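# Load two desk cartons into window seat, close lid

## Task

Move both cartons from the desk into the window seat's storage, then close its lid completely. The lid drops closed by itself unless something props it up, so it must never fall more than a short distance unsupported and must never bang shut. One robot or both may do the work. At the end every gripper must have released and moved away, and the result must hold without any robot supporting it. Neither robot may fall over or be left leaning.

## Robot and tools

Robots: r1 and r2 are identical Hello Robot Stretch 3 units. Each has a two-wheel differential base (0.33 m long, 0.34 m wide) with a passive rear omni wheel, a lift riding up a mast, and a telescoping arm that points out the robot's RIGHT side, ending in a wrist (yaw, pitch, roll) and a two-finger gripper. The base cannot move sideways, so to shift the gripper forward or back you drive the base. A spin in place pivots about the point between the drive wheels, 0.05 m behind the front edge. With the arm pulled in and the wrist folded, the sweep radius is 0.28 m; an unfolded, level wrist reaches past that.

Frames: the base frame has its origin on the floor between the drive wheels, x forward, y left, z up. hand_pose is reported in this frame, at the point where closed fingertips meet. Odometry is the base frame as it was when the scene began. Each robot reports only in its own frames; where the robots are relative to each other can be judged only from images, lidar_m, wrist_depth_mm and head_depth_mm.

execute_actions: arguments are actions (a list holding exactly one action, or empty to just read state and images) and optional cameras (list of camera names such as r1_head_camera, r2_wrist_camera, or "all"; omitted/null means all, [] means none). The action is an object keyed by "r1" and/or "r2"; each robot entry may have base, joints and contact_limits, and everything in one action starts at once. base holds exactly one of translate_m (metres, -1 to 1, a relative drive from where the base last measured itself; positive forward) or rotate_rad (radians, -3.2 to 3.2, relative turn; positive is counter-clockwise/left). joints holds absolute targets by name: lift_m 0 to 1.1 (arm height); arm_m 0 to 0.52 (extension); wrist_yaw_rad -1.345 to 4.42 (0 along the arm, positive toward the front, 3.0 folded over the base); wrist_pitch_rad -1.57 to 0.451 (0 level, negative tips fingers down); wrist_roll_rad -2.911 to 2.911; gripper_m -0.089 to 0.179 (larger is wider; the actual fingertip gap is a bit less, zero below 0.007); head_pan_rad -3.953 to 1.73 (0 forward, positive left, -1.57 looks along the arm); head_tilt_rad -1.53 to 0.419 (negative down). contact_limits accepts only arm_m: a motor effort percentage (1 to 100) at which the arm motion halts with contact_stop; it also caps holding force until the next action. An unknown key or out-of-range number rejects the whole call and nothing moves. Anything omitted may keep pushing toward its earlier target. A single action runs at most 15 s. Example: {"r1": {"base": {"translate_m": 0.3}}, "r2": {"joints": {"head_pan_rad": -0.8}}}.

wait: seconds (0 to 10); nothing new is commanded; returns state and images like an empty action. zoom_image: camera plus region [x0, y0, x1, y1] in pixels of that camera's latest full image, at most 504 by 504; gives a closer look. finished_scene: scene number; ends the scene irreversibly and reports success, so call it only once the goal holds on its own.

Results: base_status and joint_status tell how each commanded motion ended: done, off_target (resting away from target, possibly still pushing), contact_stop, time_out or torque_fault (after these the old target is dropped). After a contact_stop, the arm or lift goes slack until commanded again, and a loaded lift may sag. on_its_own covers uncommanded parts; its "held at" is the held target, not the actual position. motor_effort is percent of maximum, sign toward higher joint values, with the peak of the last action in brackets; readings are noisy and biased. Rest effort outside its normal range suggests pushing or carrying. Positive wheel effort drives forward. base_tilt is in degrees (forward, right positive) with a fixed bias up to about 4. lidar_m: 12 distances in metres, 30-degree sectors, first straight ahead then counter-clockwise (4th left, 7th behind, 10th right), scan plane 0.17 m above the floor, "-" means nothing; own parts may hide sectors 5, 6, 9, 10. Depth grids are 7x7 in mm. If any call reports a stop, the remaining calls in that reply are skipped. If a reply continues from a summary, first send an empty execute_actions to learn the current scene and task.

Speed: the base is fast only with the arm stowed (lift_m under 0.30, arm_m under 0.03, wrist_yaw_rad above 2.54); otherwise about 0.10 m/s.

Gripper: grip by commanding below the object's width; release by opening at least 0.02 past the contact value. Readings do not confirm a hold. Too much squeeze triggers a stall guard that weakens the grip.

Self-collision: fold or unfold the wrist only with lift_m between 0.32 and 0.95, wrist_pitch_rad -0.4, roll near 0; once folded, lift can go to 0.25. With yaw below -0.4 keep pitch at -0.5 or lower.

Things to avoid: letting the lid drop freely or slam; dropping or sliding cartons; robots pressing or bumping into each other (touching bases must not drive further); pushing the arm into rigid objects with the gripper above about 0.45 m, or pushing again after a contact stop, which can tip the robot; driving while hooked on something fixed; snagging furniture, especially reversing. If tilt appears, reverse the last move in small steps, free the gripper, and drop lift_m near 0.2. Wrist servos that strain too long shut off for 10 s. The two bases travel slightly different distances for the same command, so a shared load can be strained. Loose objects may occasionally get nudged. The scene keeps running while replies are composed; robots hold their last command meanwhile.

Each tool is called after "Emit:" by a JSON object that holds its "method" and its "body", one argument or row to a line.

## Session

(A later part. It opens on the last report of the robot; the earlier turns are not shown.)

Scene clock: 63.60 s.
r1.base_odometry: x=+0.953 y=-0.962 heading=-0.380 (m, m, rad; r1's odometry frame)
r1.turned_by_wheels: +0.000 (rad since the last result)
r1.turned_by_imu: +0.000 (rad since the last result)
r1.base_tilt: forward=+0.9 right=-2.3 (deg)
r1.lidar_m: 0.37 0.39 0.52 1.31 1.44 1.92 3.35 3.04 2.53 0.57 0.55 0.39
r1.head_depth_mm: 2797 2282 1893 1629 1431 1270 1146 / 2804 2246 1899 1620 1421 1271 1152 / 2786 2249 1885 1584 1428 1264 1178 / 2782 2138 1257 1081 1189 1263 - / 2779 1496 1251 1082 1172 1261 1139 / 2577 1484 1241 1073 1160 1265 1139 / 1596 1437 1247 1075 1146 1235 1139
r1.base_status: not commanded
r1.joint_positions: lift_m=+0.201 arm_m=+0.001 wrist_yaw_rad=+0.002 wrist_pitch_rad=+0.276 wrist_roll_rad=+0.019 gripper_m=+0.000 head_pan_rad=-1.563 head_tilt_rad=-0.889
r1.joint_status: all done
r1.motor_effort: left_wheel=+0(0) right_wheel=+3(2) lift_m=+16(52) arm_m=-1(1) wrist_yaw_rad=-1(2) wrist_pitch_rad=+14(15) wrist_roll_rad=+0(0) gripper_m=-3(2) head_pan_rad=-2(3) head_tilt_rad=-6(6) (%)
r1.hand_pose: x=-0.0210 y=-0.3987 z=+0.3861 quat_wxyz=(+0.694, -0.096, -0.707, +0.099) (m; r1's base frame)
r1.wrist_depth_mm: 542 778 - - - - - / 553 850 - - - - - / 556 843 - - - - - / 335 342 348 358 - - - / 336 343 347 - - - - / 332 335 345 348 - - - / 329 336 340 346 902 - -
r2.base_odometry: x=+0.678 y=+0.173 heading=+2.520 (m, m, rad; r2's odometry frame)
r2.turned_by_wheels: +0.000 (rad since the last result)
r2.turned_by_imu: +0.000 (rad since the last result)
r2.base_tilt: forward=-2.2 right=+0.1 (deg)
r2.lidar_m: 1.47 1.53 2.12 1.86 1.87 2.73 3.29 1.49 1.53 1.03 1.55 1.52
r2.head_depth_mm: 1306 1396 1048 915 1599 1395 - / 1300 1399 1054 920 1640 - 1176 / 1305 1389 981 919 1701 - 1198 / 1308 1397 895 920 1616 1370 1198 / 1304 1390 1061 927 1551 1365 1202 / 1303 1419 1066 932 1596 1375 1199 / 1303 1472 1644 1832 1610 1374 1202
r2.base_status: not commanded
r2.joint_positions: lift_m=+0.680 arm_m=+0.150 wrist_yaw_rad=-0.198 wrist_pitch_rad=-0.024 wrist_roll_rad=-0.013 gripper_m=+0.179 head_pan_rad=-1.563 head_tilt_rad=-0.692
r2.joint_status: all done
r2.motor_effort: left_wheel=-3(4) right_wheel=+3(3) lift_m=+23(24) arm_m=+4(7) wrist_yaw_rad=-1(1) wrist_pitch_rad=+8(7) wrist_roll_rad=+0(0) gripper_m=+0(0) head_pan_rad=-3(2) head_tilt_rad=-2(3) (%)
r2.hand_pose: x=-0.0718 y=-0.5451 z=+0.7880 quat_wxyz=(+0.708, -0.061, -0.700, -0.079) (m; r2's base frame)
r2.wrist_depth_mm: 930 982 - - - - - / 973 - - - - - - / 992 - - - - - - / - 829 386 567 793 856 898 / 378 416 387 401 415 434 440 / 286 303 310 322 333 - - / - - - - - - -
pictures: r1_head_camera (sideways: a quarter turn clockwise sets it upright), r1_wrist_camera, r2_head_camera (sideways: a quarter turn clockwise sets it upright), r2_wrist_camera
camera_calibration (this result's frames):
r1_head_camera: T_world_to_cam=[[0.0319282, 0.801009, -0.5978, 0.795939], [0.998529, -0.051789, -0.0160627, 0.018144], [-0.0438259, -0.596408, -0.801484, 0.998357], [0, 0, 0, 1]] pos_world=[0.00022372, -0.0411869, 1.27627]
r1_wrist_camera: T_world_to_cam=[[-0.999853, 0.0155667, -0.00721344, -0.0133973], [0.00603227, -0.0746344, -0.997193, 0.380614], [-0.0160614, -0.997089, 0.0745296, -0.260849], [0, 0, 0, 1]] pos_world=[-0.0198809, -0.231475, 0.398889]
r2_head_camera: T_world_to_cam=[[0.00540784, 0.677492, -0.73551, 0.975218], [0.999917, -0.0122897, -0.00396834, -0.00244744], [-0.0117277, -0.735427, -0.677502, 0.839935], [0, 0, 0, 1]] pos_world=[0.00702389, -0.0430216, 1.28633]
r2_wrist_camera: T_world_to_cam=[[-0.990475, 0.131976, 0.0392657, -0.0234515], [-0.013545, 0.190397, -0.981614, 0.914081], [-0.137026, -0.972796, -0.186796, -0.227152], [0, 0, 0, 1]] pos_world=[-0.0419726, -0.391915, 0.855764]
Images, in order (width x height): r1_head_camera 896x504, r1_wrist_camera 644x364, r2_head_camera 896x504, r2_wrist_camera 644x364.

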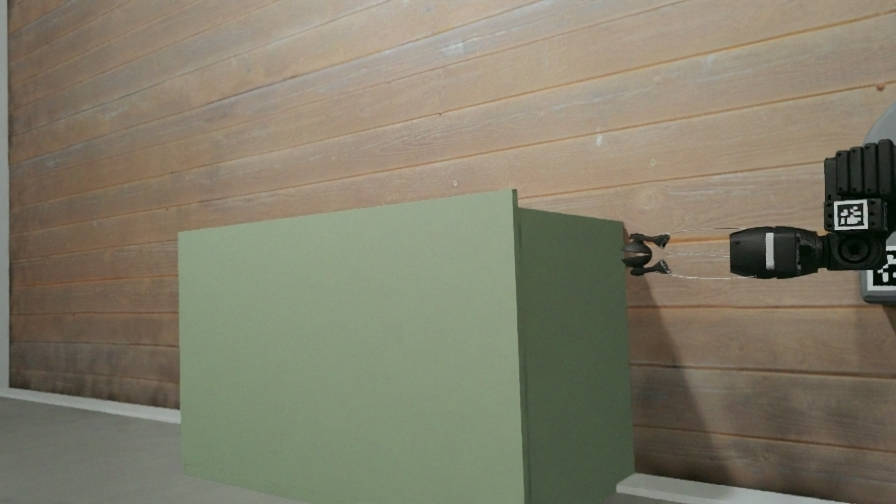

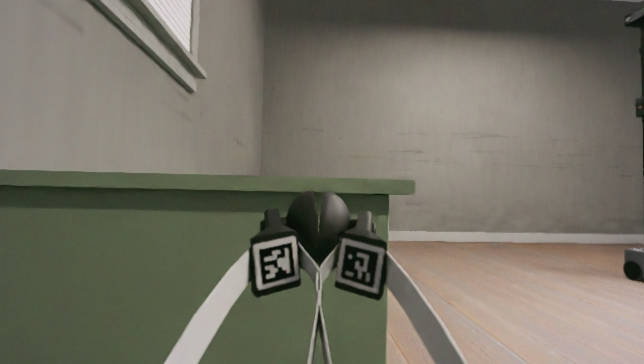

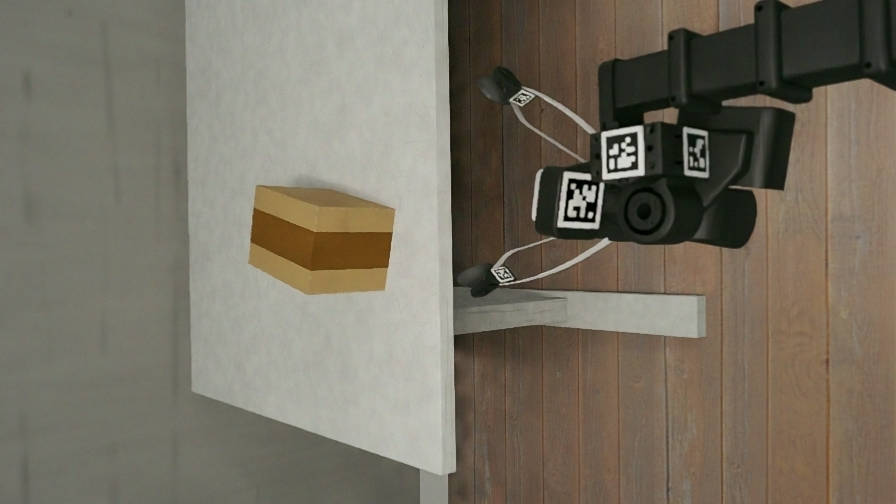

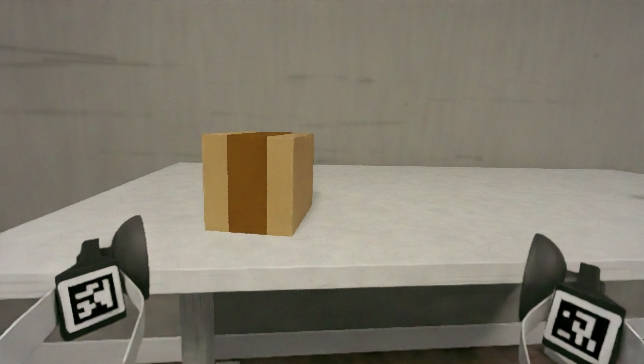

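Emit:
{"method": "execute_actions", "body": {
  "actions": [
    {"r1":{"base":{"translate_m":-0.4},"joints":{"wrist_yaw_rad":1.57,"lift_m":0.18,"head_pan_rad":-1.2}},"r2":{"base":{"translate_m":0.058},"joints":{"arm_m":0.33}}}
  ],
  "cameras": []
}}

Emit:
{"method": "execute_actions", "body": {
  "actions": [
    {"r1":{"joints":{"arm_m":0.5}}}
  ],
  "cameras": ["r1_head_camera","r2_head_camera","r2_wrist_camera","r1_wrist_camera"]
}}

Scene clock: 81.83 s.
r1.base_odometry: x=+0.582 y=-0.813 heading=-0.380 (m, m, rad; r1's odometry frame)
r1.turned_by_wheels: +0.000 (rad since the last result)
r1.turned_by_imu: -0.002 (rad since the last result)
r1.base_tilt: forward=+0.9 right=-2.0 (deg)
r1.lidar_m: 0.77 0.80 1.06 1.38 1.42 1.89 2.96 2.66 2.32 1.27 0.65 0.80
r1.head_depth_mm: 2795 2255 1904 1636 1427 1271 1147 / 2809 2263 1885 1624 1436 1275 1146 / 2774 2209 1851 1619 1425 1266 1179 / 2523 1490 1347 1555 1418 1264 1173 / 1959 1491 1247 1120 1350 1267 1157 / 1573 1491 1243 1121 1368 1263 1124 / 1299 1381 1248 1141 1384 1257 1138
r1.base_status: done
r1.joint_positions: lift_m=+0.181 arm_m=+0.001 wrist_yaw_rad=+1.568 wrist_pitch_rad=+0.277 wrist_roll_rad=+0.019 gripper_m=+0.000 head_pan_rad=-1.207 head_tilt_rad=-0.889
r1.joint_status: all done
r1.motor_effort: left_wheel=+0(3) right_wheel=+3(2) lift_m=+15(15) arm_m=-1(1) wrist_yaw_rad=+2(3) wrist_pitch_rad=+13(13) wrist_roll_rad=+0(0) gripper_m=-2(3) head_pan_rad=+4(26) head_tilt_rad=-6(5) (%)
r1.hand_pose: x=+0.2317 y=-0.1463 z=+0.3663 quat_wxyz=(+0.422, +0.431, -0.568, +0.560) (m; r1's base frame)
r1.wrist_depth_mm: 718 733 750 749 770 791 792 / 701 737 742 772 777 773 770 / 707 707 730 748 760 763 796 / 701 715 713 734 751 743 578 / 701 701 718 - 767 747 514 / 710 716 716 738 751 729 508 / 675 679 678 718 733 718 506
r2.base_odometry: x=+0.631 y=+0.207 heading=+2.520 (m, m, rad; r2's odometry frame)
r2.turned_by_wheels: +0.000 (rad since the last result)
r2.turned_by_imu: -0.001 (rad since the last result)
r2.base_tilt: forward=-2.1 right=+0.1 (deg)
r2.lidar_m: 1.41 1.48 2.04 2.03 1.87 2.45 3.34 1.54 1.53 1.03 1.55 1.46
r2.head_depth_mm: 1310 1394 1048 1762 1595 1389 - / 1306 1393 1049 896 - 1337 1193 / 1306 1395 898 - 1545 1375 1195 / 1306 1399 1000 923 1540 1362 1196 / 1299 1396 1057 926 1567 1369 1204 / 1301 1446 1191 927 1598 1376 1201 / 1311 1475 1678 1859 1612 1374 1204
r2.base_status: done
r2.joint_positions: lift_m=+0.680 arm_m=+0.330 wrist_yaw_rad=-0.199 wrist_pitch_rad=-0.024 wrist_roll_rad=-0.013 gripper_m=+0.179 head_pan_rad=-1.563 head_tilt_rad=-0.692
r2.joint_status: all done
r2.motor_effort: left_wheel=-2(5) right_wheel=+4(10) lift_m=+23(23) arm_m=+4(5) wrist_yaw_rad=-2(2) wrist_pitch_rad=+8(8) wrist_roll_rad=+1(1) gripper_m=+0(0) head_pan_rad=-3(4) head_tilt_rad=-2(3) (%)
r2.hand_pose: x=-0.0719 y=-0.7251 z=+0.7882 quat_wxyz=(+0.708, -0.061, -0.700, -0.079) (m; r2's base frame)
r2.wrist_depth_mm: 782 816 822 827 871 934 935 / 814 836 858 882 912 931 967 / 835 849 892 897 940 957 - / 848 868 537 209 685 839 890 / 853 413 327 215 378 432 438 / 284 265 238 222 262 283 302 / 191 201 205 207 211 213 -
pictures: none
No camera images: the call's "cameras" was empty. Leave "cameras" out to get every camera's image.

Scene clock: 86.70 s.
r1.base_odometry: x=+0.582 y=-0.813 heading=-0.380 (m, m, rad; r1's odometry frame)
r1.turned_by_wheels: +0.000 (rad since the last result)
r1.turned_by_imu: +0.001 (rad since the last result)
r1.base_tilt: forward=+1.0 right=-2.1 (deg)
r1.lidar_m: 0.77 0.79 1.06 1.38 1.42 1.89 2.96 2.66 2.32 1.27 0.65 0.80
r1.head_depth_mm: 2801 2268 1880 1634 1425 1272 1149 / 2801 2260 1896 1629 1403 1266 1140 / 2812 2193 1846 1651 1404 1270 1145 / 2530 1497 1345 1536 1422 1265 1154 / 1977 1493 1256 1121 1351 1260 1143 / 1572 1487 1246 1119 1362 1263 1142 / 1305 1385 1240 1139 1384 1254 1137
r1.base_status: not commanded
r1.joint_positions: lift_m=+0.181 arm_m=+0.500 wrist_yaw_rad=+1.569 wrist_pitch_rad=+0.277 wrist_roll_rad=+0.019 gripper_m=+0.000 head_pan_rad=-1.207 head_tilt_rad=-0.889
r1.joint_status: all done
r1.motor_effort: left_wheel=+0(0) right_wheel=+2(2) lift_m=+16(17) arm_m=+2(3) wrist_yaw_rad=+1(1) wrist_pitch_rad=+13(13) wrist_roll_rad=+0(0) gripper_m=-3(3) head_pan_rad=+3(4) head_tilt_rad=-7(5) (%)
r1.hand_pose: x=+0.2317 y=-0.6452 z=+0.3663 quat_wxyz=(+0.422, +0.431, -0.568, +0.560) (m; r1's base frame)
r1.wrist_depth_mm: 737 753 753 792 752 787 787 / 740 760 749 754 792 800 821 / 720 742 762 749 781 802 799 / 721 744 244 245 249 256 260 / 739 723 733 - 248 256 256 / 716 738 740 242 246 250 255 / 696 707 238 245 246 252 253
r2.base_odometry: x=+0.631 y=+0.207 heading=+2.520 (m, m, rad; r2's odometry frame)
r2.turned_by_wheels: +0.000 (rad since the last result)
r2.turned_by_imu: +0.000 (rad since the last result)
r2.base_tilt: forward=-2.2 right=+0.1 (deg)
r2.lidar_m: 1.41 1.47 2.04 2.03 1.88 2.45 3.34 1.53 1.53 1.03 1.55 1.46
r2.head_depth_mm: 1307 1400 1048 1765 1592 1397 - / 1308 1397 1054 893 - 1338 1192 / 1309 1401 898 - 1541 1362 1198 / 1306 1394 1005 921 1537 1367 1197 / 1307 1402 1058 926 1566 1377 1198 / 1307 1445 1193 929 1606 1378 1201 / 1305 1466 1678 1873 1603 1369 1200
r2.base_status: not commanded
r2.joint_positions: lift_m=+0.680 arm_m=+0.330 wrist_yaw_rad=-0.199 wrist_pitch_rad=-0.024 wrist_roll_rad=-0.013 gripper_m=+0.179 head_pan_rad=-1.563 head_tilt_rad=-0.692
r2.joint_status: not commanded
r2.motor_effort: left_wheel=-3(3) right_wheel=+3(3) lift_m=+24(23) arm_m=+4(5) wrist_yaw_rad=-1(1) wrist_pitch_rad=+8(8) wrist_roll_rad=+1(1) gripper_m=+0(0) head_pan_rad=-4(3) head_tilt_rad=-2(2) (%)
r2.hand_pose: x=-0.0719 y=-0.7251 z=+0.7882 quat_wxyz=(+0.708, -0.061, -0.700, -0.079) (m; r2's base frame)
r2.wrist_depth_mm: 791 814 838 852 882 908 928 / 798 831 866 879 900 936 983 / 840 859 872 907 976 969 - / 871 860 538 209 670 833 889 / 853 414 329 216 380 428 438 / 285 265 239 223 263 283 303 / 191 201 205 208 211 214 -
pictures: r1_head_camera (sideways: a quarter turn clockwise sets it upright), r1_wrist_camera, r2_head_camera (sideways: a quarter turn clockwise sets it upright), r2_wrist_camera
camera_calibration (this result's frames):
r1_head_camera: T_world_to_cam=[[-0.249555, 0.761812, -0.5978, 0.797655], [0.953848, 0.299858, -0.0160628, 0.0184166], [0.167018, -0.574219, -0.801485, 0.997071], [0, 0, 0, 1]] pos_world=[0.0149634, -0.0406489, 1.27627]
r1_wrist_camera: T_world_to_cam=[[-0.0191103, -0.999791, -0.00722559, -0.639412], [0.0753383, 0.00576641, -0.997141, 0.376714], [0.996975, -0.0196, 0.0752124, -0.105354], [0, 0, 0, 1]] pos_world=[0.0644348, -0.643516, 0.378941]
r2_head_camera: T_world_to_cam=[[0.00540784, 0.677492, -0.73551, 0.975218], [0.999917, -0.0122897, -0.00396834, -0.00244743], [-0.0117277, -0.735427, -0.677502, 0.839935], [0, 0, 0, 1]] pos_world=[0.00702389, -0.0430216, 1.28633]
r2_wrist_camera: T_world_to_cam=[[-0.990451, 0.132146, 0.0393013, 0.000355836], [-0.0136209, 0.189879, -0.981713, 0.948185], [-0.137192, -0.972874, -0.186266, -0.402726], [0, 0, 0, 1]] pos_world=[-0.0419833, -0.57189, 0.855818]
Images, in order (width x height): r1_head_camera 896x504, r1_wrist_camera 644x364, r2_head_camera 896x504, r2_wrist_camera 644x364.

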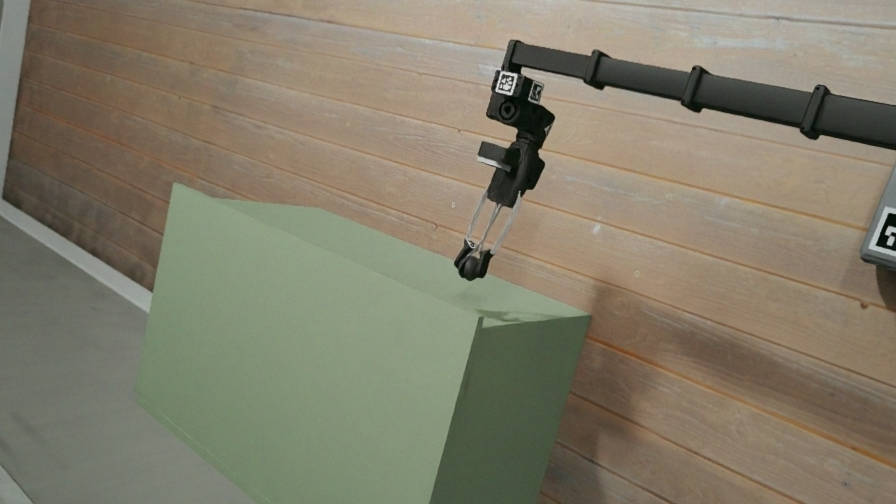

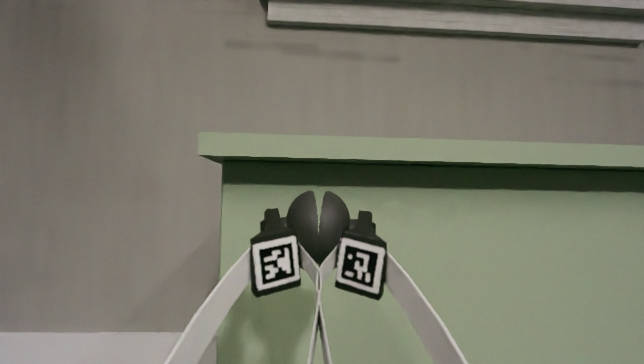

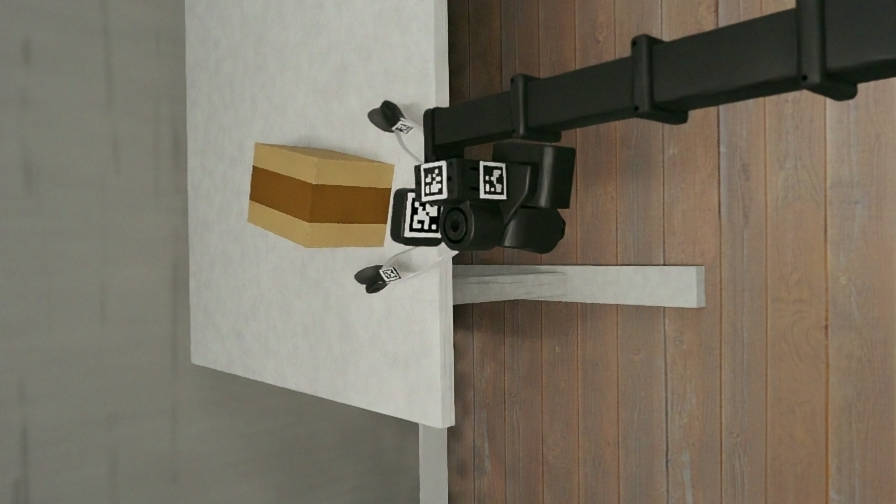

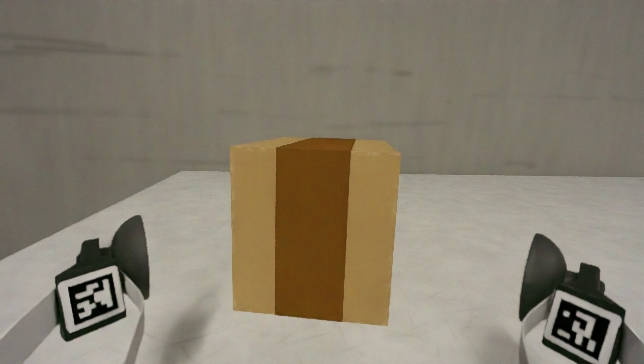

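Emit:
{"method": "execute_actions", "body": {
  "actions": [
    {"r1":{"base":{"translate_m":0.052}},"r2":{"joints":{"arm_m":0.435}}}
  ],
  "cameras": ["r2_wrist_camera","r1_wrist_camera"]
}}

Emit:
{"method": "execute_actions", "body": {
  "actions": [
    {"r1":{"joints":{"lift_m":0.23}},"r2":{"joints":{"gripper_m":0.05}}}
  ],
  "cameras": ["r1_head_camera","r2_wrist_camera","r1_wrist_camera"]
}}

Scene clock: 95.63 s.
r1.base_odometry: x=+0.630 y=-0.833 heading=-0.380 (m, m, rad; r1's odometry frame)
r1.turned_by_wheels: +0.000 (rad since the last result)
r1.turned_by_imu: +0.001 (rad since the last result)
r1.base_tilt: forward=+0.8 right=-2.1 (deg)
r1.lidar_m: 0.72 0.74 0.99 1.38 1.42 1.89 3.00 2.71 2.34 1.03 0.63 0.76
r1.head_depth_mm: 2809 2260 1894 1635 1429 1275 1147 / 2820 2260 1890 1628 1403 1268 1142 / 2787 2138 1801 1650 1409 1268 1144 / 2458 1493 1255 1339 1398 1261 1159 / 1835 1489 1248 1098 1344 1262 1140 / 1466 1461 1247 1119 1366 1258 1138 / 1215 1313 1245 1141 1385 1258 1138
r1.base_status: done
r1.joint_positions: lift_m=+0.181 arm_m=+0.500 wrist_yaw_rad=+1.569 wrist_pitch_rad=+0.277 wrist_roll_rad=+0.019 gripper_m=+0.000 head_pan_rad=-1.207 head_tilt_rad=-0.889
r1.joint_status: not commanded
r1.motor_effort: left_wheel=+0(1) right_wheel=+2(7) lift_m=+16(16) arm_m=+2(2) wrist_yaw_rad=+0(1) wrist_pitch_rad=+13(13) wrist_roll_rad=+0(0) gripper_m=-2(1) head_pan_rad=+3(4) head_tilt_rad=-7(5) (%)
r1.hand_pose: x=+0.2317 y=-0.6452 z=+0.3663 quat_wxyz=(+0.422, +0.431, -0.568, +0.560) (m; r1's base frame)
r1.wrist_depth_mm: 675 693 698 712 749 725 768 / 678 705 688 710 713 738 747 / 675 697 169 171 177 178 181 / 672 665 190 194 196 199 204 / 664 665 189 - 194 198 203 / 657 672 188 190 195 198 201 / 657 652 187 189 191 196 200
r2.base_odometry: x=+0.631 y=+0.207 heading=+2.520 (m, m, rad; r2's odometry frame)
r2.turned_by_wheels: +0.000 (rad since the last result)
r2.turned_by_imu: +0.000 (rad since the last result)
r2.base_tilt: forward=-2.2 right=+0.1 (deg)
r2.lidar_m: 1.41 1.47 2.04 2.03 1.88 2.47 3.34 1.53 1.53 1.03 1.55 1.46
r2.head_depth_mm: 1304 1396 1048 1757 1599 1392 - / 1313 1397 1056 922 1596 1341 1184 / 1307 1401 896 - 1597 1370 1197 / 1311 1397 1040 1383 1561 1364 1191 / 1307 1390 1059 925 1573 1374 1202 / 1309 1440 1197 929 1614 1377 1203 / 1301 1460 1674 1872 1601 1374 1202
r2.base_status: not commanded
r2.joint_positions: lift_m=+0.680 arm_m=+0.435 wrist_yaw_rad=-0.199 wrist_pitch_rad=-0.024 wrist_roll_rad=-0.013 gripper_m=+0.179 head_pan_rad=-1.563 head_tilt_rad=-0.692
r2.joint_status: all done
r2.motor_effort: left_wheel=-3(2) right_wheel=+3(2) lift_m=+23(24) arm_m=+4(4) wrist_yaw_rad=-1(1) wrist_pitch_rad=+8(8) wrist_roll_rad=+1(1) gripper_m=+0(0) head_pan_rad=-3(3) head_tilt_rad=-3(2) (%)
r2.hand_pose: x=-0.0719 y=-0.8301 z=+0.7882 quat_wxyz=(+0.708, -0.061, -0.700, -0.079) (m; r2's base frame)
r2.wrist_depth_mm: 686 712 737 773 771 813 830 / 721 728 766 769 811 822 885 / 728 750 785 788 818 870 885 / 744 768 110 107 103 614 886 / 758 415 113 108 105 102 437 / 284 266 116 111 108 105 302 / 191 200 121 115 111 109 -
pictures: r1_wrist_camera, r2_wrist_camera
camera_calibration (this result's frames):
r1_wrist_camera: T_world_to_cam=[[-0.0191102, -0.999791, -0.0072255, -0.639413], [0.075338, 0.00576633, -0.997141, 0.376714], [0.996975, -0.0195999, 0.0752121, -0.105354], [0, 0, 0, 1]] pos_world=[0.0644349, -0.643516, 0.378941]
r2_wrist_camera: T_world_to_cam=[[-0.990448, 0.13217, 0.0393036, 0.0142434], [-0.0136236, 0.189844, -0.98172, 0.968109], [-0.137215, -0.972877, -0.18623, -0.504914], [0, 0, 0, 1]] pos_world=[-0.0419852, -0.676892, 0.855821]
Images, in order (width x height): r1_wrist_camera 644x364, r2_wrist_camera 644x364.

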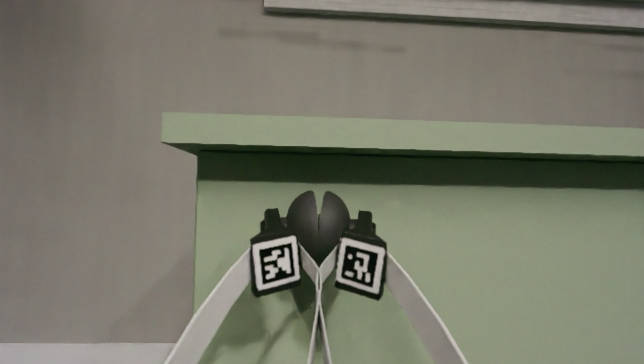

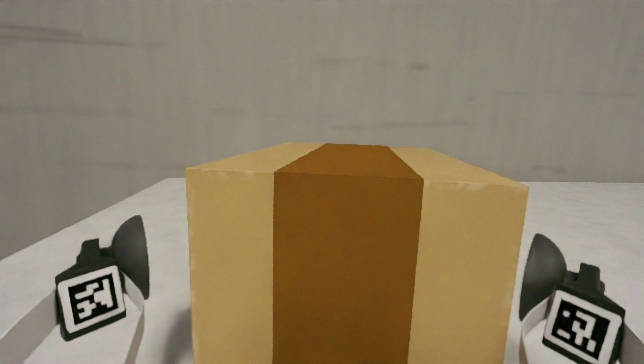

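Scene clock: 97.40 s.
r1.base_odometry: x=+0.630 y=-0.833 heading=-0.381 (m, m, rad; r1's odometry frame)
r1.turned_by_wheels: -0.001 (rad since the last result)
r1.turned_by_imu: -0.001 (rad since the last result)
r1.base_tilt: forward=+0.9 right=-2.0 (deg)
r1.lidar_m: 0.72 0.74 0.99 1.38 1.42 1.90 2.99 2.71 2.36 1.04 0.63 0.76
r1.head_depth_mm: 2812 2272 1893 1633 1431 1278 1147 / 2801 2270 1893 1661 1423 1274 1146 / 2769 2140 1800 1651 1421 1271 1140 / 2464 1496 1253 1377 1399 1268 1159 / 1845 1487 1254 1099 1345 1260 1141 / 1465 1461 1246 1120 1354 1262 1137 / 1218 1317 1243 1141 1388 1255 1138
r1.base_status: not commanded
r1.joint_positions: lift_m=+0.229 arm_m=+0.500 wrist_yaw_rad=+1.571 wrist_pitch_rad=+0.189 wrist_roll_rad=+0.019 gripper_m=+0.000 head_pan_rad=-1.207 head_tilt_rad=-0.889
r1.joint_status: all done
r1.on_its_own: right_wheel is at rest, and its effort (+23) is outside its rest range (-18 to +18); wrist_pitch_rad is at rest, and its effort (+61) is outside its rest range (-20 to +32)
r1.motor_effort: left_wheel=-8(8) right_wheel=+23(23) lift_m=+66(67) arm_m=+2(2) wrist_yaw_rad=-1(0) wrist_pitch_rad=+61(63) wrist_roll_rad=+0(0) gripper_m=-2(3) head_pan_rad=+3(3) head_tilt_rad=-6(5) (%)
r1.hand_pose: x=+0.2348 y=-0.6447 z=+0.3922 quat_wxyz=(+0.446, +0.456, -0.549, +0.541) (m; r1's base frame)
r1.wrist_depth_mm: 652 666 671 684 701 711 719 / 681 662 687 690 706 705 728 / 652 678 675 695 716 730 745 / 671 660 163 167 170 173 175 / 665 689 190 - 194 197 200 / 693 679 189 193 197 198 204 / 675 675 191 193 197 200 204
r2.base_odometry: x=+0.631 y=+0.207 heading=+2.519 (m, m, rad; r2's odometry frame)
r2.turned_by_wheels: +0.000 (rad since the last result)
r2.turned_by_imu: +0.000 (rad since the last result)
r2.base_tilt: forward=-2.2 right=+0.1 (deg)
r2.lidar_m: 1.41 1.47 2.05 2.02 1.88 2.47 3.34 1.53 1.53 1.03 1.55 1.46
r2.head_depth_mm: 1307 1397 1049 1759 1596 1395 - / 1314 1393 1055 920 1599 1337 1184 / 1308 1389 898 - 1600 1375 1190 / 1308 1396 955 1381 1563 1360 1194 / 1302 1394 1059 926 1570 1369 1201 / 1304 1442 1191 930 1616 1379 1200 / 1299 1469 1682 1883 1597 1378 1202
r2.base_status: not commanded
r2.joint_positions: lift_m=+0.680 arm_m=+0.435 wrist_yaw_rad=-0.202 wrist_pitch_rad=-0.024 wrist_roll_rad=-0.013 gripper_m=+0.052 head_pan_rad=-1.563 head_tilt_rad=-0.692
r2.joint_status: all done
r2.motor_effort: left_wheel=-3(8) right_wheel=+4(10) lift_m=+23(24) arm_m=+4(4) wrist_yaw_rad=+1(8) wrist_pitch_rad=+8(8) wrist_roll_rad=+1(1) gripper_m=-40(100) head_pan_rad=-4(3) head_tilt_rad=-2(2) (%)
r2.hand_pose: x=-0.0728 y=-0.8299 z=+0.7882 quat_wxyz=(+0.707, -0.062, -0.699, -0.080) (m; r2's base frame)
r2.wrist_depth_mm: 693 707 726 761 785 795 851 / 724 726 761 776 800 846 853 / 737 751 758 797 831 874 899 / 757 764 121 114 108 831 907 / 750 378 124 115 108 425 439 / 259 - 127 118 111 269 289 / 209 200 131 122 115 202 218
pictures: r1_head_camera (sideways: a quarter turn clockwise sets it upright), r1_wrist_camera, r2_wrist_camera
camera_calibration (this result's frames):
r1_head_camera: T_world_to_cam=[[-0.249581, 0.76181, -0.597792, 0.797645], [0.953839, 0.299888, -0.0160633, 0.0184174], [0.167033, -0.574206, -0.80149, 0.997078], [0, 0, 0, 1]] pos_world=[0.0149645, -0.0406484, 1.27627]
r1_wrist_camera: T_world_to_cam=[[-0.0176298, -0.999828, -0.00567382, -0.639628], [-0.0125996, 0.00589641, -0.999903, 0.424066], [0.999765, -0.0175566, -0.0127014, -0.0752817], [0, 0, 0, 1]] pos_world=[0.0693305, -0.643341, 0.41944]
r2_wrist_camera: T_world_to_cam=[[-0.989964, 0.135745, 0.0393091, 0.0163213], [-0.0129538, 0.189822, -0.981733, 0.968121], [-0.140727, -0.972389, -0.186158, -0.504766], [0, 0, 0, 1]] pos_world=[-0.0423356, -0.676815, 0.855829]
Images, in order (width x height): r1_head_camera 896x504, r1_wrist_camera 644x364, r2_wrist_camera 644x364.

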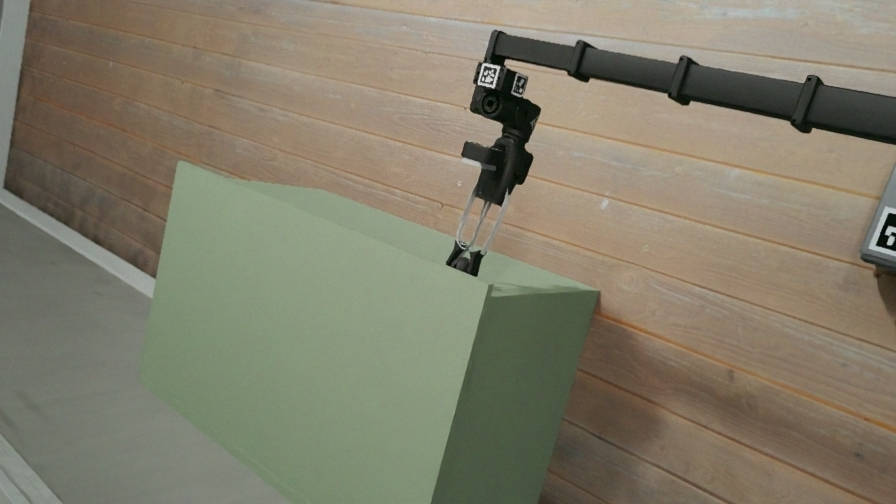

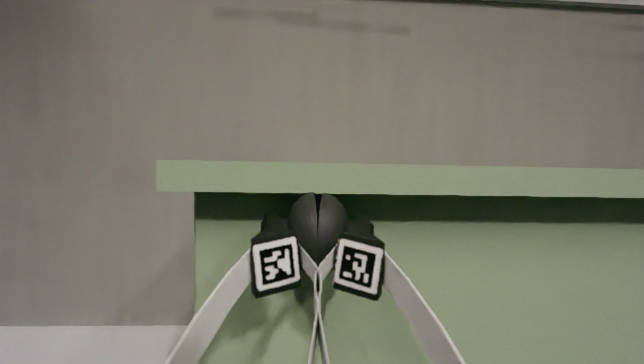

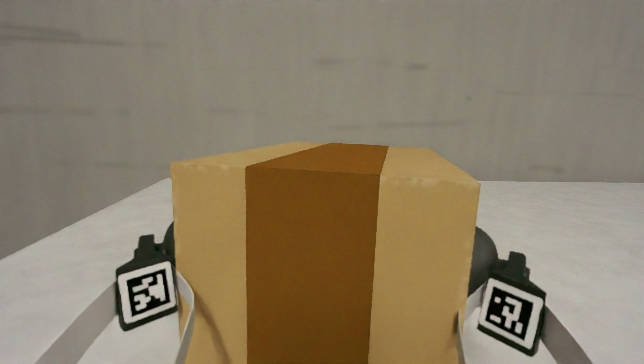

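Heavy on wrist; unload.

Emit:
{"method": "execute_actions", "body": {
  "actions": [
    {"r1":{"joints":{"lift_m":0.19}},"r2":{"joints":{"gripper_m":0.179}}}
  ],
  "cameras": ["r2_head_camera","r2_wrist_camera"]
}}

Scene clock: 102.47 s.
r1.base_odometry: x=+0.630 y=-0.833 heading=-0.380 (m, m, rad; r1's odometry frame)
r1.turned_by_wheels: +0.001 (rad since the last result)
r1.turned_by_imu: +0.002 (rad since the last result)
r1.base_tilt: forward=+0.8 right=-2.1 (deg)
r1.lidar_m: 0.72 0.74 0.99 1.38 1.42 1.90 3.00 2.71 2.35 1.03 0.63 0.75
r1.head_depth_mm: 2818 2273 1896 1629 1431 1272 1150 / 2795 2245 1898 1653 1414 1268 1144 / 2780 2119 1807 1661 1416 1271 1142 / 2456 1495 1253 1370 1395 1264 1154 / 1838 1486 1256 1108 1351 1259 1137 / 1462 1455 1249 1118 1358 1257 1142 / 1214 1318 1240 1142 1385 1262 1136
r1.base_status: not commanded
r1.joint_positions: lift_m=+0.191 arm_m=+0.500 wrist_yaw_rad=+1.571 wrist_pitch_rad=+0.275 wrist_roll_rad=+0.019 gripper_m=+0.000 head_pan_rad=-1.207 head_tilt_rad=-0.889
r1.joint_status: all done
r1.motor_effort: left_wheel=-1(8) right_wheel=+2(23) lift_m=+16(62) arm_m=+2(2) wrist_yaw_rad=-1(1) wrist_pitch_rad=+13(61) wrist_roll_rad=+0(0) gripper_m=-2(2) head_pan_rad=+4(3) head_tilt_rad=-6(7) (%)
r1.hand_pose: x=+0.2318 y=-0.6447 z=+0.3759 quat_wxyz=(+0.422, +0.432, -0.568, +0.560) (m; r1's base frame)
r1.wrist_depth_mm: 688 693 707 719 711 746 742 / 674 681 705 711 729 729 729 / 675 700 701 702 730 738 752 / 671 682 190 192 195 199 201 / 672 681 188 - 194 198 202 / 659 684 188 190 194 198 200 / 654 661 186 189 192 196 200
r2.base_odometry: x=+0.631 y=+0.207 heading=+2.520 (m, m, rad; r2's odometry frame)
r2.turned_by_wheels: +0.000 (rad since the last result)
r2.turned_by_imu: +0.000 (rad since the last result)
r2.base_tilt: forward=-2.2 right=+0.1 (deg)
r2.lidar_m: 1.41 1.47 2.04 2.02 1.87 2.47 3.33 1.53 1.53 1.03 1.54 1.46
r2.head_depth_mm: 1309 1392 1047 1763 1598 1393 - / 1308 1395 1054 914 1591 1347 1190 / 1303 1391 898 - 1599 1368 1196 / 1305 1401 971 1386 1561 1372 1196 / 1306 1400 1061 925 1566 1374 1201 / 1305 1447 1191 931 1602 1375 1197 / 1310 1471 1672 1865 1610 1375 1200
r2.base_status: not commanded
r2.joint_positions: lift_m=+0.680 arm_m=+0.435 wrist_yaw_rad=-0.202 wrist_pitch_rad=-0.023 wrist_roll_rad=-0.013 gripper_m=+0.179 head_pan_rad=-1.563 head_tilt_rad=-0.692
r2.joint_status: all done
r2.motor_effort: left_wheel=-3(2) right_wheel=+2(3) lift_m=+24(23) arm_m=+4(4) wrist_yaw_rad=+2(1) wrist_pitch_rad=+7(8) wrist_roll_rad=+1(1) gripper_m=+0(84) head_pan_rad=-2(3) head_tilt_rad=-2(3) (%)
r2.hand_pose: x=-0.0726 y=-0.8300 z=+0.7883 quat_wxyz=(+0.707, -0.062, -0.699, -0.080) (m; r2's base frame)
r2.wrist_depth_mm: 688 707 745 753 785 814 825 / 731 730 750 794 811 832 865 / 728 765 783 796 829 855 884 / 760 766 121 113 108 854 894 / 759 383 123 115 109 390 441 / 283 256 127 118 112 277 302 / 191 201 131 122 115 204 -
pictures: r2_head_camera (sideways: a quarter turn clockwise sets it upright), r2_wrist_camera
camera_calibration (this result's frames):
r2_head_camera: T_world_to_cam=[[0.00540792, 0.677492, -0.73551, 0.975218], [0.999917, -0.0122898, -0.00396834, -0.00244743], [-0.0117278, -0.735427, -0.677502, 0.839935], [0, 0, 0, 1]] pos_world=[0.00702389, -0.0430216, 1.28633]
r2_wrist_camera: T_world_to_cam=[[-0.990036, 0.13521, 0.0393246, 0.0160043], [-0.0131055, 0.18958, -0.981778, 0.968024], [-0.140201, -0.972511, -0.185919, -0.50507], [0, 0, 0, 1]] pos_world=[-0.0422804, -0.676868, 0.855853]
Images, in order (width x height): r2_head_camera 896x504, r2_wrist_camera 644x364.

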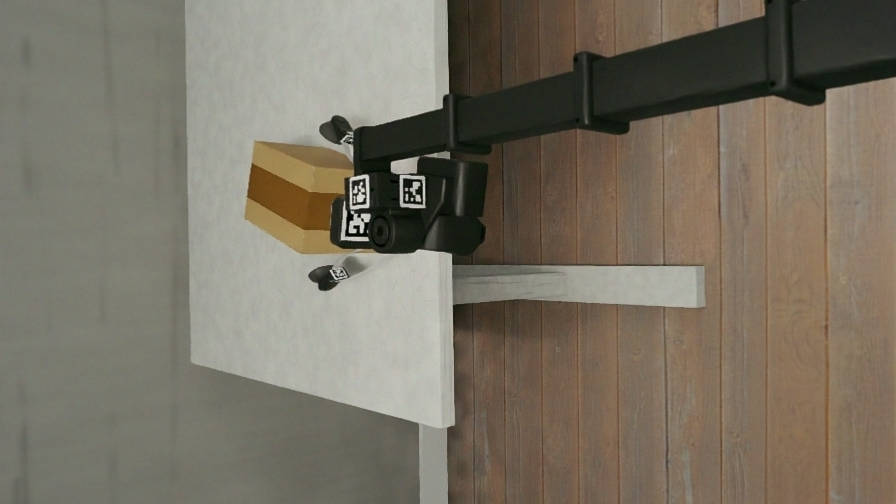

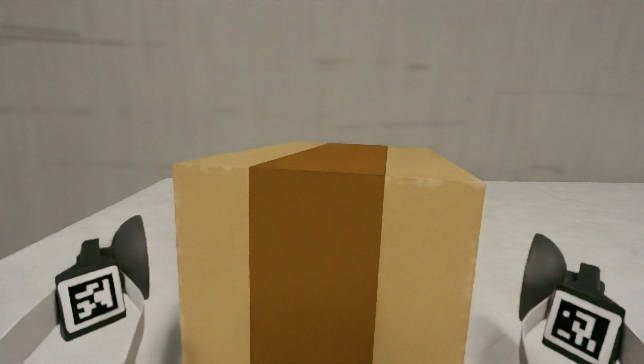

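Emit:
{"method": "execute_actions", "body": {
  "actions": [
    {"r1":{"base":{"translate_m":-0.03},"joints":{"wrist_pitch_rad":-0.5,"head_pan_rad":-1.5}},"r2":{"base":{"translate_m":0.03},"joints":{"wrist_yaw_rad":-0.36,"arm_m":0.47}}}
  ],
  "cameras": ["r2_wrist_camera"]
}}

Emit:
{"method": "execute_actions", "body": {
  "actions": [
    {"r1":{"joints":{"wrist_yaw_rad":-1.3}},"r2":{"joints":{"gripper_m":0.05}}}
  ],
  "cameras": ["r2_wrist_camera","r1_head_camera"]
}}

Emit:
{"method": "zoom_image", "body": {
  "camera": "r1_head_camera",
  "region": [400, 50, 650, 300]
}}

Scene clock: 119.47 s.
r1.base_odometry: x=+0.602 y=-0.821 heading=-0.380 (m, m, rad; r1's odometry frame)
r1.turned_by_wheels: +0.000 (rad since the last result)
r1.turned_by_imu: +0.000 (rad since the last result)
r1.base_tilt: forward=+0.8 right=-2.0 (deg)
r1.lidar_m: 0.75 0.77 1.03 1.38 1.42 1.90 2.98 2.68 2.36 1.19 0.64 0.79
r1.head_depth_mm: 2796 2269 1893 1643 1430 1275 1146 / 2806 2259 1891 1623 1429 1272 1145 / 2792 2247 1884 1657 1425 1268 1160 / 2764 2232 1878 1649 1395 1269 1158 / 2763 2220 1878 1615 1405 1264 1137 / 2720 1524 1319 1333 1347 1262 1138 / 2470 1477 1245 1078 1221 1260 1138
r1.base_status: done
r1.joint_positions: lift_m=+0.191 arm_m=+0.500 wrist_yaw_rad=+1.571 wrist_pitch_rad=-0.513 wrist_roll_rad=+0.019 gripper_m=+0.000 head_pan_rad=-1.493 head_tilt_rad=-0.889
r1.joint_status: all done
r1.motor_effort: left_wheel=+0(2) right_wheel=+2(4) lift_m=+17(16) arm_m=+3(2) wrist_yaw_rad=+0(0) wrist_pitch_rad=+7(15) wrist_roll_rad=+0(0) gripper_m=-2(1) head_pan_rad=-2(24) head_tilt_rad=-7(6) (%)
r1.hand_pose: x=+0.1901 y=-0.6449 z=+0.1827 quat_wxyz=(+0.607, +0.614, -0.362, +0.351) (m; r1's base frame)
r1.wrist_depth_mm: 647 653 195 196 197 199 202 / 677 698 221 217 220 220 225 / 542 551 256 247 249 251 257 / 447 454 439 277 284 290 293 / 397 389 390 - 334 340 349 / 340 344 345 340 354 359 355 / 303 305 308 308 311 316 317
r2.base_odometry: x=+0.607 y=+0.224 heading=+2.519 (m, m, rad; r2's odometry frame)
r2.turned_by_wheels: +0.000 (rad since the last result)
r2.turned_by_imu: +0.000 (rad since the last result)
r2.base_tilt: forward=-2.2 right=+0.1 (deg)
r2.lidar_m: 1.38 1.44 2.00 2.13 1.89 2.49 3.36 1.55 1.53 1.02 1.55 1.43
r2.head_depth_mm: 1301 1400 1049 1764 1590 1387 - / 1313 1398 998 918 - 1342 1188 / 1308 1392 898 1794 1603 1368 1197 / 1312 1401 1098 1405 1561 1361 1197 / 1311 1397 1057 928 1610 1370 1200 / 1309 1475 1649 1828 1607 1372 1205 / 1305 1466 1683 1866 1617 1384 1202
r2.base_status: done
r2.joint_positions: lift_m=+0.680 arm_m=+0.470 wrist_yaw_rad=-0.357 wrist_pitch_rad=-0.024 wrist_roll_rad=-0.013 gripper_m=+0.179 head_pan_rad=-1.563 head_tilt_rad=-0.692
r2.joint_status: all done
r2.motor_effort: left_wheel=-3(10) right_wheel=+3(9) lift_m=+24(24) arm_m=+4(6) wrist_yaw_rad=-2(12) wrist_pitch_rad=+8(8) wrist_roll_rad=+0(0) gripper_m=-1(0) head_pan_rad=-2(2) head_tilt_rad=-2(3) (%)
r2.hand_pose: x=-0.1109 y=-0.8540 z=+0.7882 quat_wxyz=(+0.699, -0.116, -0.693, -0.135) (m; r2's base frame)
r2.wrist_depth_mm: 613 654 692 759 811 877 989 / 630 676 721 779 818 895 998 / 653 694 735 798 888 952 - / 660 584 97 94 96 726 893 / 374 101 98 95 92 91 440 / 283 104 101 98 96 94 303 / 191 185 104 101 98 97 -
pictures: r2_wrist_camera
camera_calibration (this result's frames):
r2_wrist_camera: T_world_to_cam=[[-0.957069, 0.287181, 0.0393106, 0.114841], [0.0165432, 0.189517, -0.981738, 0.975213], [-0.289386, -0.938941, -0.186132, -0.521448], [0, 0, 0, 1]] pos_world=[-0.057122, -0.707408, 0.855831]
Images, in order (width x height): r2_wrist_camera 644x364.

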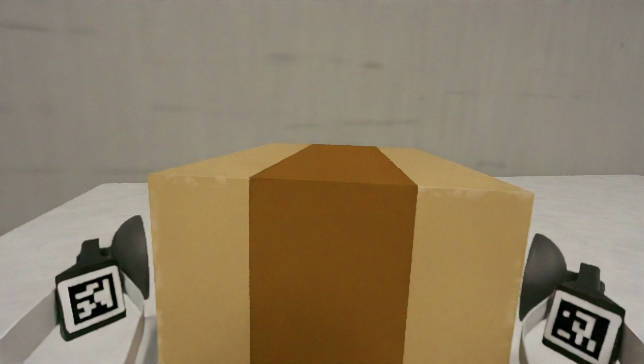

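Scene clock: 121.90 s.
r1.base_odometry: x=+0.602 y=-0.821 heading=-0.380 (m, m, rad; r1's odometry frame)
r1.turned_by_wheels: +0.000 (rad since the last result)
r1.turned_by_imu: +0.000 (rad since the last result)
r1.base_tilt: forward=+0.9 right=-2.0 (deg)
r1.lidar_m: 0.75 0.77 1.03 1.38 1.42 1.90 2.98 2.69 2.36 1.17 0.64 0.79
r1.head_depth_mm: 2819 2255 1904 1625 1434 1275 1147 / 2785 2269 1893 1626 1427 1267 1144 / 2786 2236 1884 1661 1398 1269 1162 / 2763 2246 1877 1633 1392 1264 1161 / 2759 2228 1866 1623 1412 1265 1139 / 2743 1521 1314 1336 1344 1254 1138 / 2494 1479 1244 1071 1216 1263 1136
r1.base_status: not commanded
r1.joint_positions: lift_m=+0.191 arm_m=+0.500 wrist_yaw_rad=-1.298 wrist_pitch_rad=-0.513 wrist_roll_rad=+0.019 gripper_m=+0.000 head_pan_rad=-1.493 head_tilt_rad=-0.889
r1.joint_status: all done
r1.motor_effort: left_wheel=+0(0) right_wheel=+2(2) lift_m=+16(16) arm_m=+2(2) wrist_yaw_rad=-2(2) wrist_pitch_rad=+7(7) wrist_roll_rad=+0(0) gripper_m=-2(2) head_pan_rad=-2(2) head_tilt_rad=-6(5) (%)
r1.hand_pose: x=-0.2251 y=-0.7016 z=+0.1827 quat_wxyz=(+0.430, -0.275, -0.657, -0.554) (m; r1's base frame)
r1.wrist_depth_mm: 869 887 919 938 966 - - / 671 680 697 712 703 732 742 / 543 562 548 566 568 569 605 / 454 464 463 482 471 488 490 / 392 386 396 - 404 412 416 / 343 349 347 342 355 357 362 / 303 304 311 309 315 314 319
r2.base_odometry: x=+0.607 y=+0.224 heading=+2.519 (m, m, rad; r2's odometry frame)
r2.turned_by_wheels: +0.000 (rad since the last result)
r2.turned_by_imu: +0.000 (rad since the last result)
r2.base_tilt: forward=-2.1 right=+0.1 (deg)
r2.lidar_m: 1.38 1.44 2.00 2.13 1.88 2.49 3.36 1.55 1.53 1.03 1.55 1.42
r2.head_depth_mm: 1304 1394 1052 1763 1586 1390 - / 1307 1395 977 920 - 1343 1185 / 1306 1394 896 1815 1600 1366 1197 / 1309 1399 1079 1402 1563 1360 1199 / 1301 1402 1059 925 1602 1380 1196 / 1307 1468 1640 1827 1605 1375 1196 / 1311 1467 1678 1872 1613 1376 1203
r2.base_status: not commanded
r2.joint_positions: lift_m=+0.680 arm_m=+0.470 wrist_yaw_rad=-0.356 wrist_pitch_rad=-0.023 wrist_roll_rad=-0.013 gripper_m=+0.055 head_pan_rad=-1.563 head_tilt_rad=-0.692
r2.joint_status: gripper_m off_target (ended at +0.055, target +0.050)
r2.motor_effort: left_wheel=-2(4) right_wheel=+2(5) lift_m=+23(23) arm_m=+3(4) wrist_yaw_rad=-3(9) wrist_pitch_rad=+7(8) wrist_roll_rad=+1(0) gripper_m=-38(100) head_pan_rad=-2(2) head_tilt_rad=-2(2) (%)
r2.hand_pose: x=-0.1106 y=-0.8543 z=+0.7885 quat_wxyz=(+0.699, -0.116, -0.693, -0.134) (m; r2's base frame)
r2.wrist_depth_mm: 625 654 700 756 812 880 961 / 639 670 725 763 824 904 992 / 650 676 735 782 860 940 - / 659 672 120 110 102 830 890 / 372 383 122 109 100 427 442 / 261 - 125 112 102 287 290 / 210 193 129 116 105 202 219
pictures: r1_head_camera (sideways: a quarter turn clockwise sets it upright), r2_wrist_camera
camera_calibration (this result's frames):
r1_head_camera: T_world_to_cam=[[-0.0245208, 0.801276, -0.597792, 0.796273], [0.999698, 0.0186089, -0.0160633, 0.0181376], [-0.00174691, -0.598005, -0.80149, 0.998108], [0, 0, 0, 1]] pos_world=[0.00313671, -0.0414981, 1.27627]
r2_wrist_camera: T_world_to_cam=[[-0.957441, 0.285931, 0.0393798, 0.114055], [0.0159184, 0.18854, -0.981937, 0.974807], [-0.288191, -0.939519, -0.185067, -0.522802], [0, 0, 0, 1]] pos_world=[-0.0569828, -0.707585, 0.855954]
Images, in order (width x height): r1_head_camera 896x504, r2_wrist_camera 644x364.

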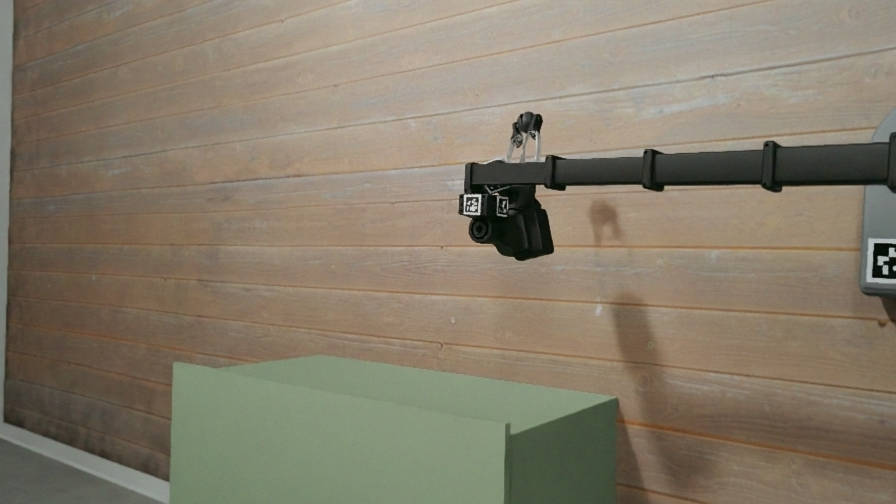

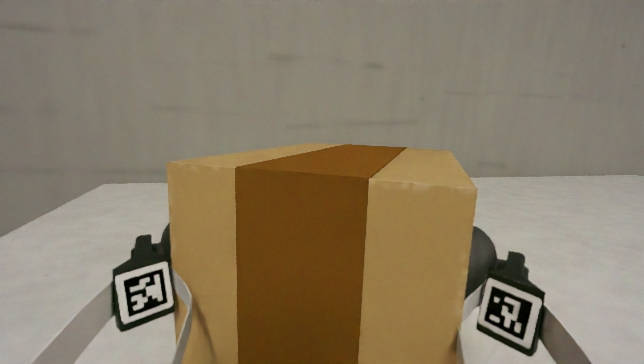

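Region (400, 50, 650, 300) of r1_head_camera's 896x504 image, scaled by 2.016, with more detail than that image has.

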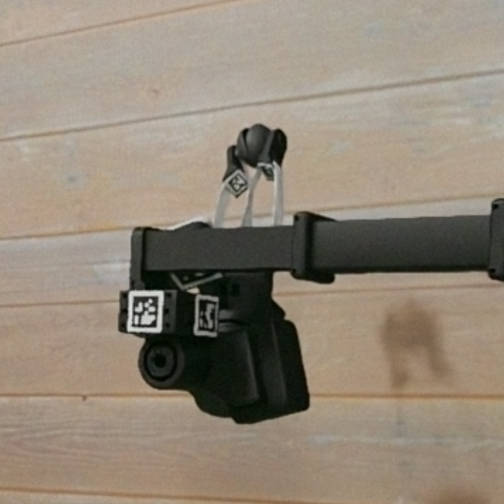

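Emit:
{"method": "execute_actions", "body": {
  "actions": [
    {"r1":{"base":{"translate_m":-0.03},"joints":{"wrist_yaw_rad":1.57}},"r2":{"joints":{"lift_m":0.74}}}
  ],
  "cameras": ["r2_wrist_camera"]
}}

Emit:
{"method": "execute_actions", "body": {
  "actions": [
    {"r1":{"base":{"rotate_rad":1.59},"joints":{"arm_m":0.02,"wrist_pitch_rad":0,"head_pan_rad":-1.9,"head_tilt_rad":-1.2}},"r2":{"joints":{"arm_m":0.0}}}
  ],
  "cameras": ["r2_wrist_camera"]
}}

Scene clock: 135.90 s.
r1.base_odometry: x=+0.574 y=-0.810 heading=-0.380 (m, m, rad; r1's odometry frame)
r1.turned_by_wheels: +0.000 (rad since the last result)
r1.turned_by_imu: +0.001 (rad since the last result)
r1.base_tilt: forward=+0.8 right=-2.2 (deg)
r1.lidar_m: 0.78 0.80 1.07 1.38 1.42 1.90 2.95 2.66 2.34 1.33 0.66 0.81
r1.head_depth_mm: 2832 2267 1893 1628 1423 1272 1148 / 2810 2258 1891 1629 1429 1271 1144 / 2820 2262 1871 1656 1418 1267 1160 / 2807 2253 1881 1646 1394 1267 1163 / 2752 2234 1877 1611 1406 1263 1137 / 2746 1615 1466 1487 1368 1269 1135 / 2522 1482 1243 1074 1220 1256 1135
r1.base_status: done
r1.joint_positions: lift_m=+0.191 arm_m=+0.500 wrist_yaw_rad=+1.568 wrist_pitch_rad=-0.513 wrist_roll_rad=+0.019 gripper_m=+0.000 head_pan_rad=-1.493 head_tilt_rad=-0.889
r1.joint_status: all done
r1.motor_effort: left_wheel=+0(4) right_wheel=+2(4) lift_m=+17(17) arm_m=+1(2) wrist_yaw_rad=+2(2) wrist_pitch_rad=+7(8) wrist_roll_rad=+0(0) gripper_m=-2(2) head_pan_rad=-2(3) head_tilt_rad=-6(6) (%)
r1.hand_pose: x=+0.1900 y=-0.6455 z=+0.1826 quat_wxyz=(+0.608, +0.613, -0.363, +0.350) (m; r1's base frame)
r1.wrist_depth_mm: 665 688 228 224 225 230 232 / 684 685 260 250 254 256 260 / 546 541 523 282 286 288 295 / 454 444 441 322 329 334 340 / 388 394 398 - 383 384 395 / 336 344 348 342 358 351 358 / 305 307 306 310 312 317 320
r2.base_odometry: x=+0.607 y=+0.224 heading=+2.519 (m, m, rad; r2's odometry frame)
r2.turned_by_wheels: +0.000 (rad since the last result)
r2.turned_by_imu: -0.001 (rad since the last result)
r2.base_tilt: forward=-2.2 right=+0.1 (deg)
r2.lidar_m: 1.38 1.44 2.00 2.14 1.88 2.47 3.37 1.55 1.53 1.03 1.55 1.43
r2.head_depth_mm: 1307 1402 1050 1756 1632 - - / 1311 1399 1015 - 1557 1370 1194 / 1312 1397 - 1760 1595 1367 1190 / 1304 1391 1075 1140 1565 1363 1201 / 1306 1393 1054 923 1605 1370 1199 / 1311 1477 1636 1826 1613 1376 1199 / 1304 1468 1678 1869 1601 1375 1199
r2.base_status: not commanded
r2.joint_positions: lift_m=+0.739 arm_m=+0.470 wrist_yaw_rad=-0.359 wrist_pitch_rad=-0.069 wrist_roll_rad=-0.011 gripper_m=+0.094 head_pan_rad=-1.563 head_tilt_rad=-0.692
r2.joint_status: all done
r2.on_its_own: gripper_m is held at +0.093, not at your +0.050, by its stall guard, which is not easing now
r2.motor_effort: left_wheel=-2(2) right_wheel=+3(3) lift_m=+26(27) arm_m=+3(3) wrist_yaw_rad=-2(3) wrist_pitch_rad=+22(22) wrist_roll_rad=+0(1) gripper_m=-20(21) head_pan_rad=-3(4) head_tilt_rad=-2(3) (%)
r2.hand_pose: x=-0.1107 y=-0.8525 z=+0.8366 quat_wxyz=(+0.695, -0.101, -0.695, -0.151) (m; r2's base frame)
r2.wrist_depth_mm: 611 644 693 747 783 875 938 / 632 675 715 777 826 916 - / 655 694 748 805 880 937 - / 662 706 134 123 115 890 946 / 616 512 130 118 109 518 533 / 338 - 126 115 106 103 373 / 276 255 123 113 104 267 288
pictures: r2_wrist_camera
camera_calibration (this result's frames):
r2_wrist_camera: T_world_to_cam=[[-0.957198, 0.287348, 0.0346958, 0.11665], [0.0337699, 0.229932, -0.972621, 1.05119], [-0.287458, -0.929819, -0.229794, -0.466471], [0, 0, 0, 1]] pos_world=[-0.0579317, -0.708954, 0.911168]
Images, in order (width x height): r2_wrist_camera 644x364.

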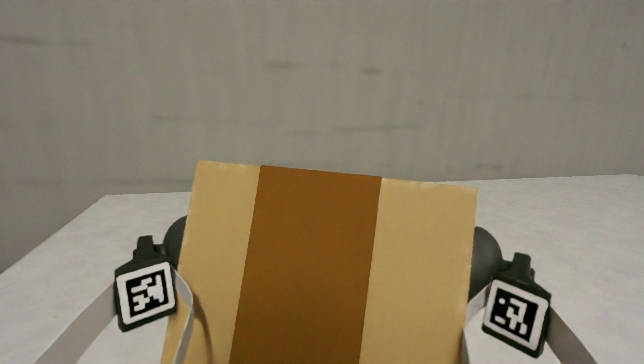

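Scene clock: 140.60 s.
r1.base_odometry: x=+0.574 y=-0.810 heading=+1.209 (m, m, rad; r1's odometry frame)
r1.turned_by_wheels: +1.590 (rad since the last result)
r1.turned_by_imu: +1.287 (rad since the last result)
r1.base_tilt: forward=+0.9 right=-2.2 (deg)
r1.lidar_m: 1.39 1.39 1.55 2.48 2.63 2.33 3.36 0.72 0.66 0.81 0.80 0.90
r1.head_depth_mm: 1141 1071 1447 1371 1288 1224 1136 / 1136 1049 1221 1372 1284 - - / 1135 1083 1336 1365 1294 - - / 1129 1256 1446 1361 1303 - 1116 / 1110 1353 1455 1356 1295 1190 1126 / 1018 1228 1425 1352 1274 1193 1125 / 937 1119 1358 1348 1262 1191 1118
r1.base_status: done
r1.joint_positions: lift_m=+0.191 arm_m=+0.020 wrist_yaw_rad=+1.570 wrist_pitch_rad=-0.023 wrist_roll_rad=+0.025 gripper_m=+0.000 head_pan_rad=-1.899 head_tilt_rad=-1.188
r1.joint_status: all done
r1.motor_effort: left_wheel=+0(36) right_wheel=+2(82) lift_m=+22(22) arm_m=-4(9) wrist_yaw_rad=+0(65) wrist_pitch_rad=+13(66) wrist_roll_rad=-3(4) gripper_m=-3(13) head_pan_rad=+0(27) head_tilt_rad=-6(34) (%)
r1.hand_pose: x=+0.2343 y=-0.1655 z=+0.2992 quat_wxyz=(+0.500, +0.512, -0.500, +0.488) (m; r1's base frame)
r1.wrist_depth_mm: - - - - - 732 561 / - - - - - 725 577 / - - - - - 746 573 / - - - - - 764 587 / 891 878 898 - 926 766 585 / 666 677 677 646 686 689 584 / 515 511 524 527 526 539 538
r2.base_odometry: x=+0.607 y=+0.224 heading=+2.519 (m, m, rad; r2's odometry frame)
r2.turned_by_wheels: +0.000 (rad since the last result)
r2.turned_by_imu: +0.000 (rad since the last result)
r2.base_tilt: forward=-2.1 right=+0.1 (deg)
r2.lidar_m: 1.38 1.44 2.00 2.13 1.88 2.36 3.37 1.55 1.53 1.02 1.54 1.43
r2.head_depth_mm: 1308 1397 1051 1756 1636 1306 - / 1307 1396 1050 920 559 513 - / 1308 1398 1055 920 564 520 - / 1310 1397 1060 923 1553 1347 1196 / 1305 1396 1062 926 1602 1375 1198 / 1307 1476 1643 1824 1609 1371 1198 / 1305 1473 1675 1873 1608 1381 1203
r2.base_status: not commanded
r2.joint_positions: lift_m=+0.740 arm_m=+0.001 wrist_yaw_rad=-0.360 wrist_pitch_rad=-0.092 wrist_roll_rad=-0.011 gripper_m=+0.093 head_pan_rad=-1.563 head_tilt_rad=-0.692
r2.joint_status: all done
r2.on_its_own: gripper_m is held at +0.093, not at your +0.050, by its stall guard, which is not easing now
r2.motor_effort: left_wheel=-2(3) right_wheel=+3(4) lift_m=+26(26) arm_m=-3(4) wrist_yaw_rad=-1(3) wrist_pitch_rad=+29(39) wrist_roll_rad=+0(0) gripper_m=-19(21) head_pan_rad=-3(2) head_tilt_rad=-3(2) (%)
r2.hand_pose: x=-0.1105 y=-0.3831 z=+0.8308 quat_wxyz=(+0.693, -0.093, -0.697, -0.159) (m; r2's base frame)
r2.wrist_depth_mm: 968 - - - - - - / - - - - - - - / - - - - - - - / - 726 743 763 808 822 802 / 482 472 489 502 561 - - / - - 141 134 129 - - / - 118 114 109 106 - -
pictures: r2_wrist_camera
camera_calibration (this result's frames):
r2_wrist_camera: T_world_to_cam=[[-0.957312, 0.287153, 0.0331075, -0.0165854], [0.0417829, 0.250803, -0.967136, 0.941893], [-0.286019, -0.924468, -0.252095, -0.0105267], [0, 0, 0, 1]] pos_world=[-0.0582432, -0.241198, 0.908834]
Images, in order (width x height): r2_wrist_camera 644x364.

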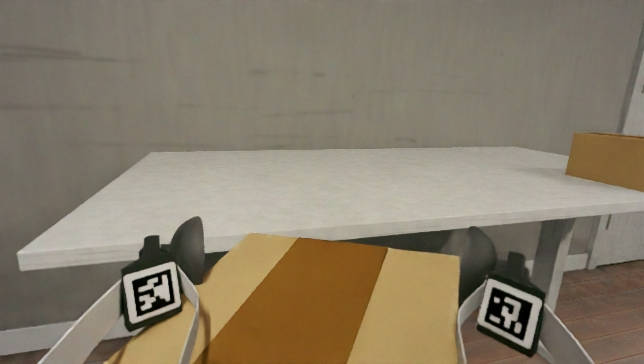

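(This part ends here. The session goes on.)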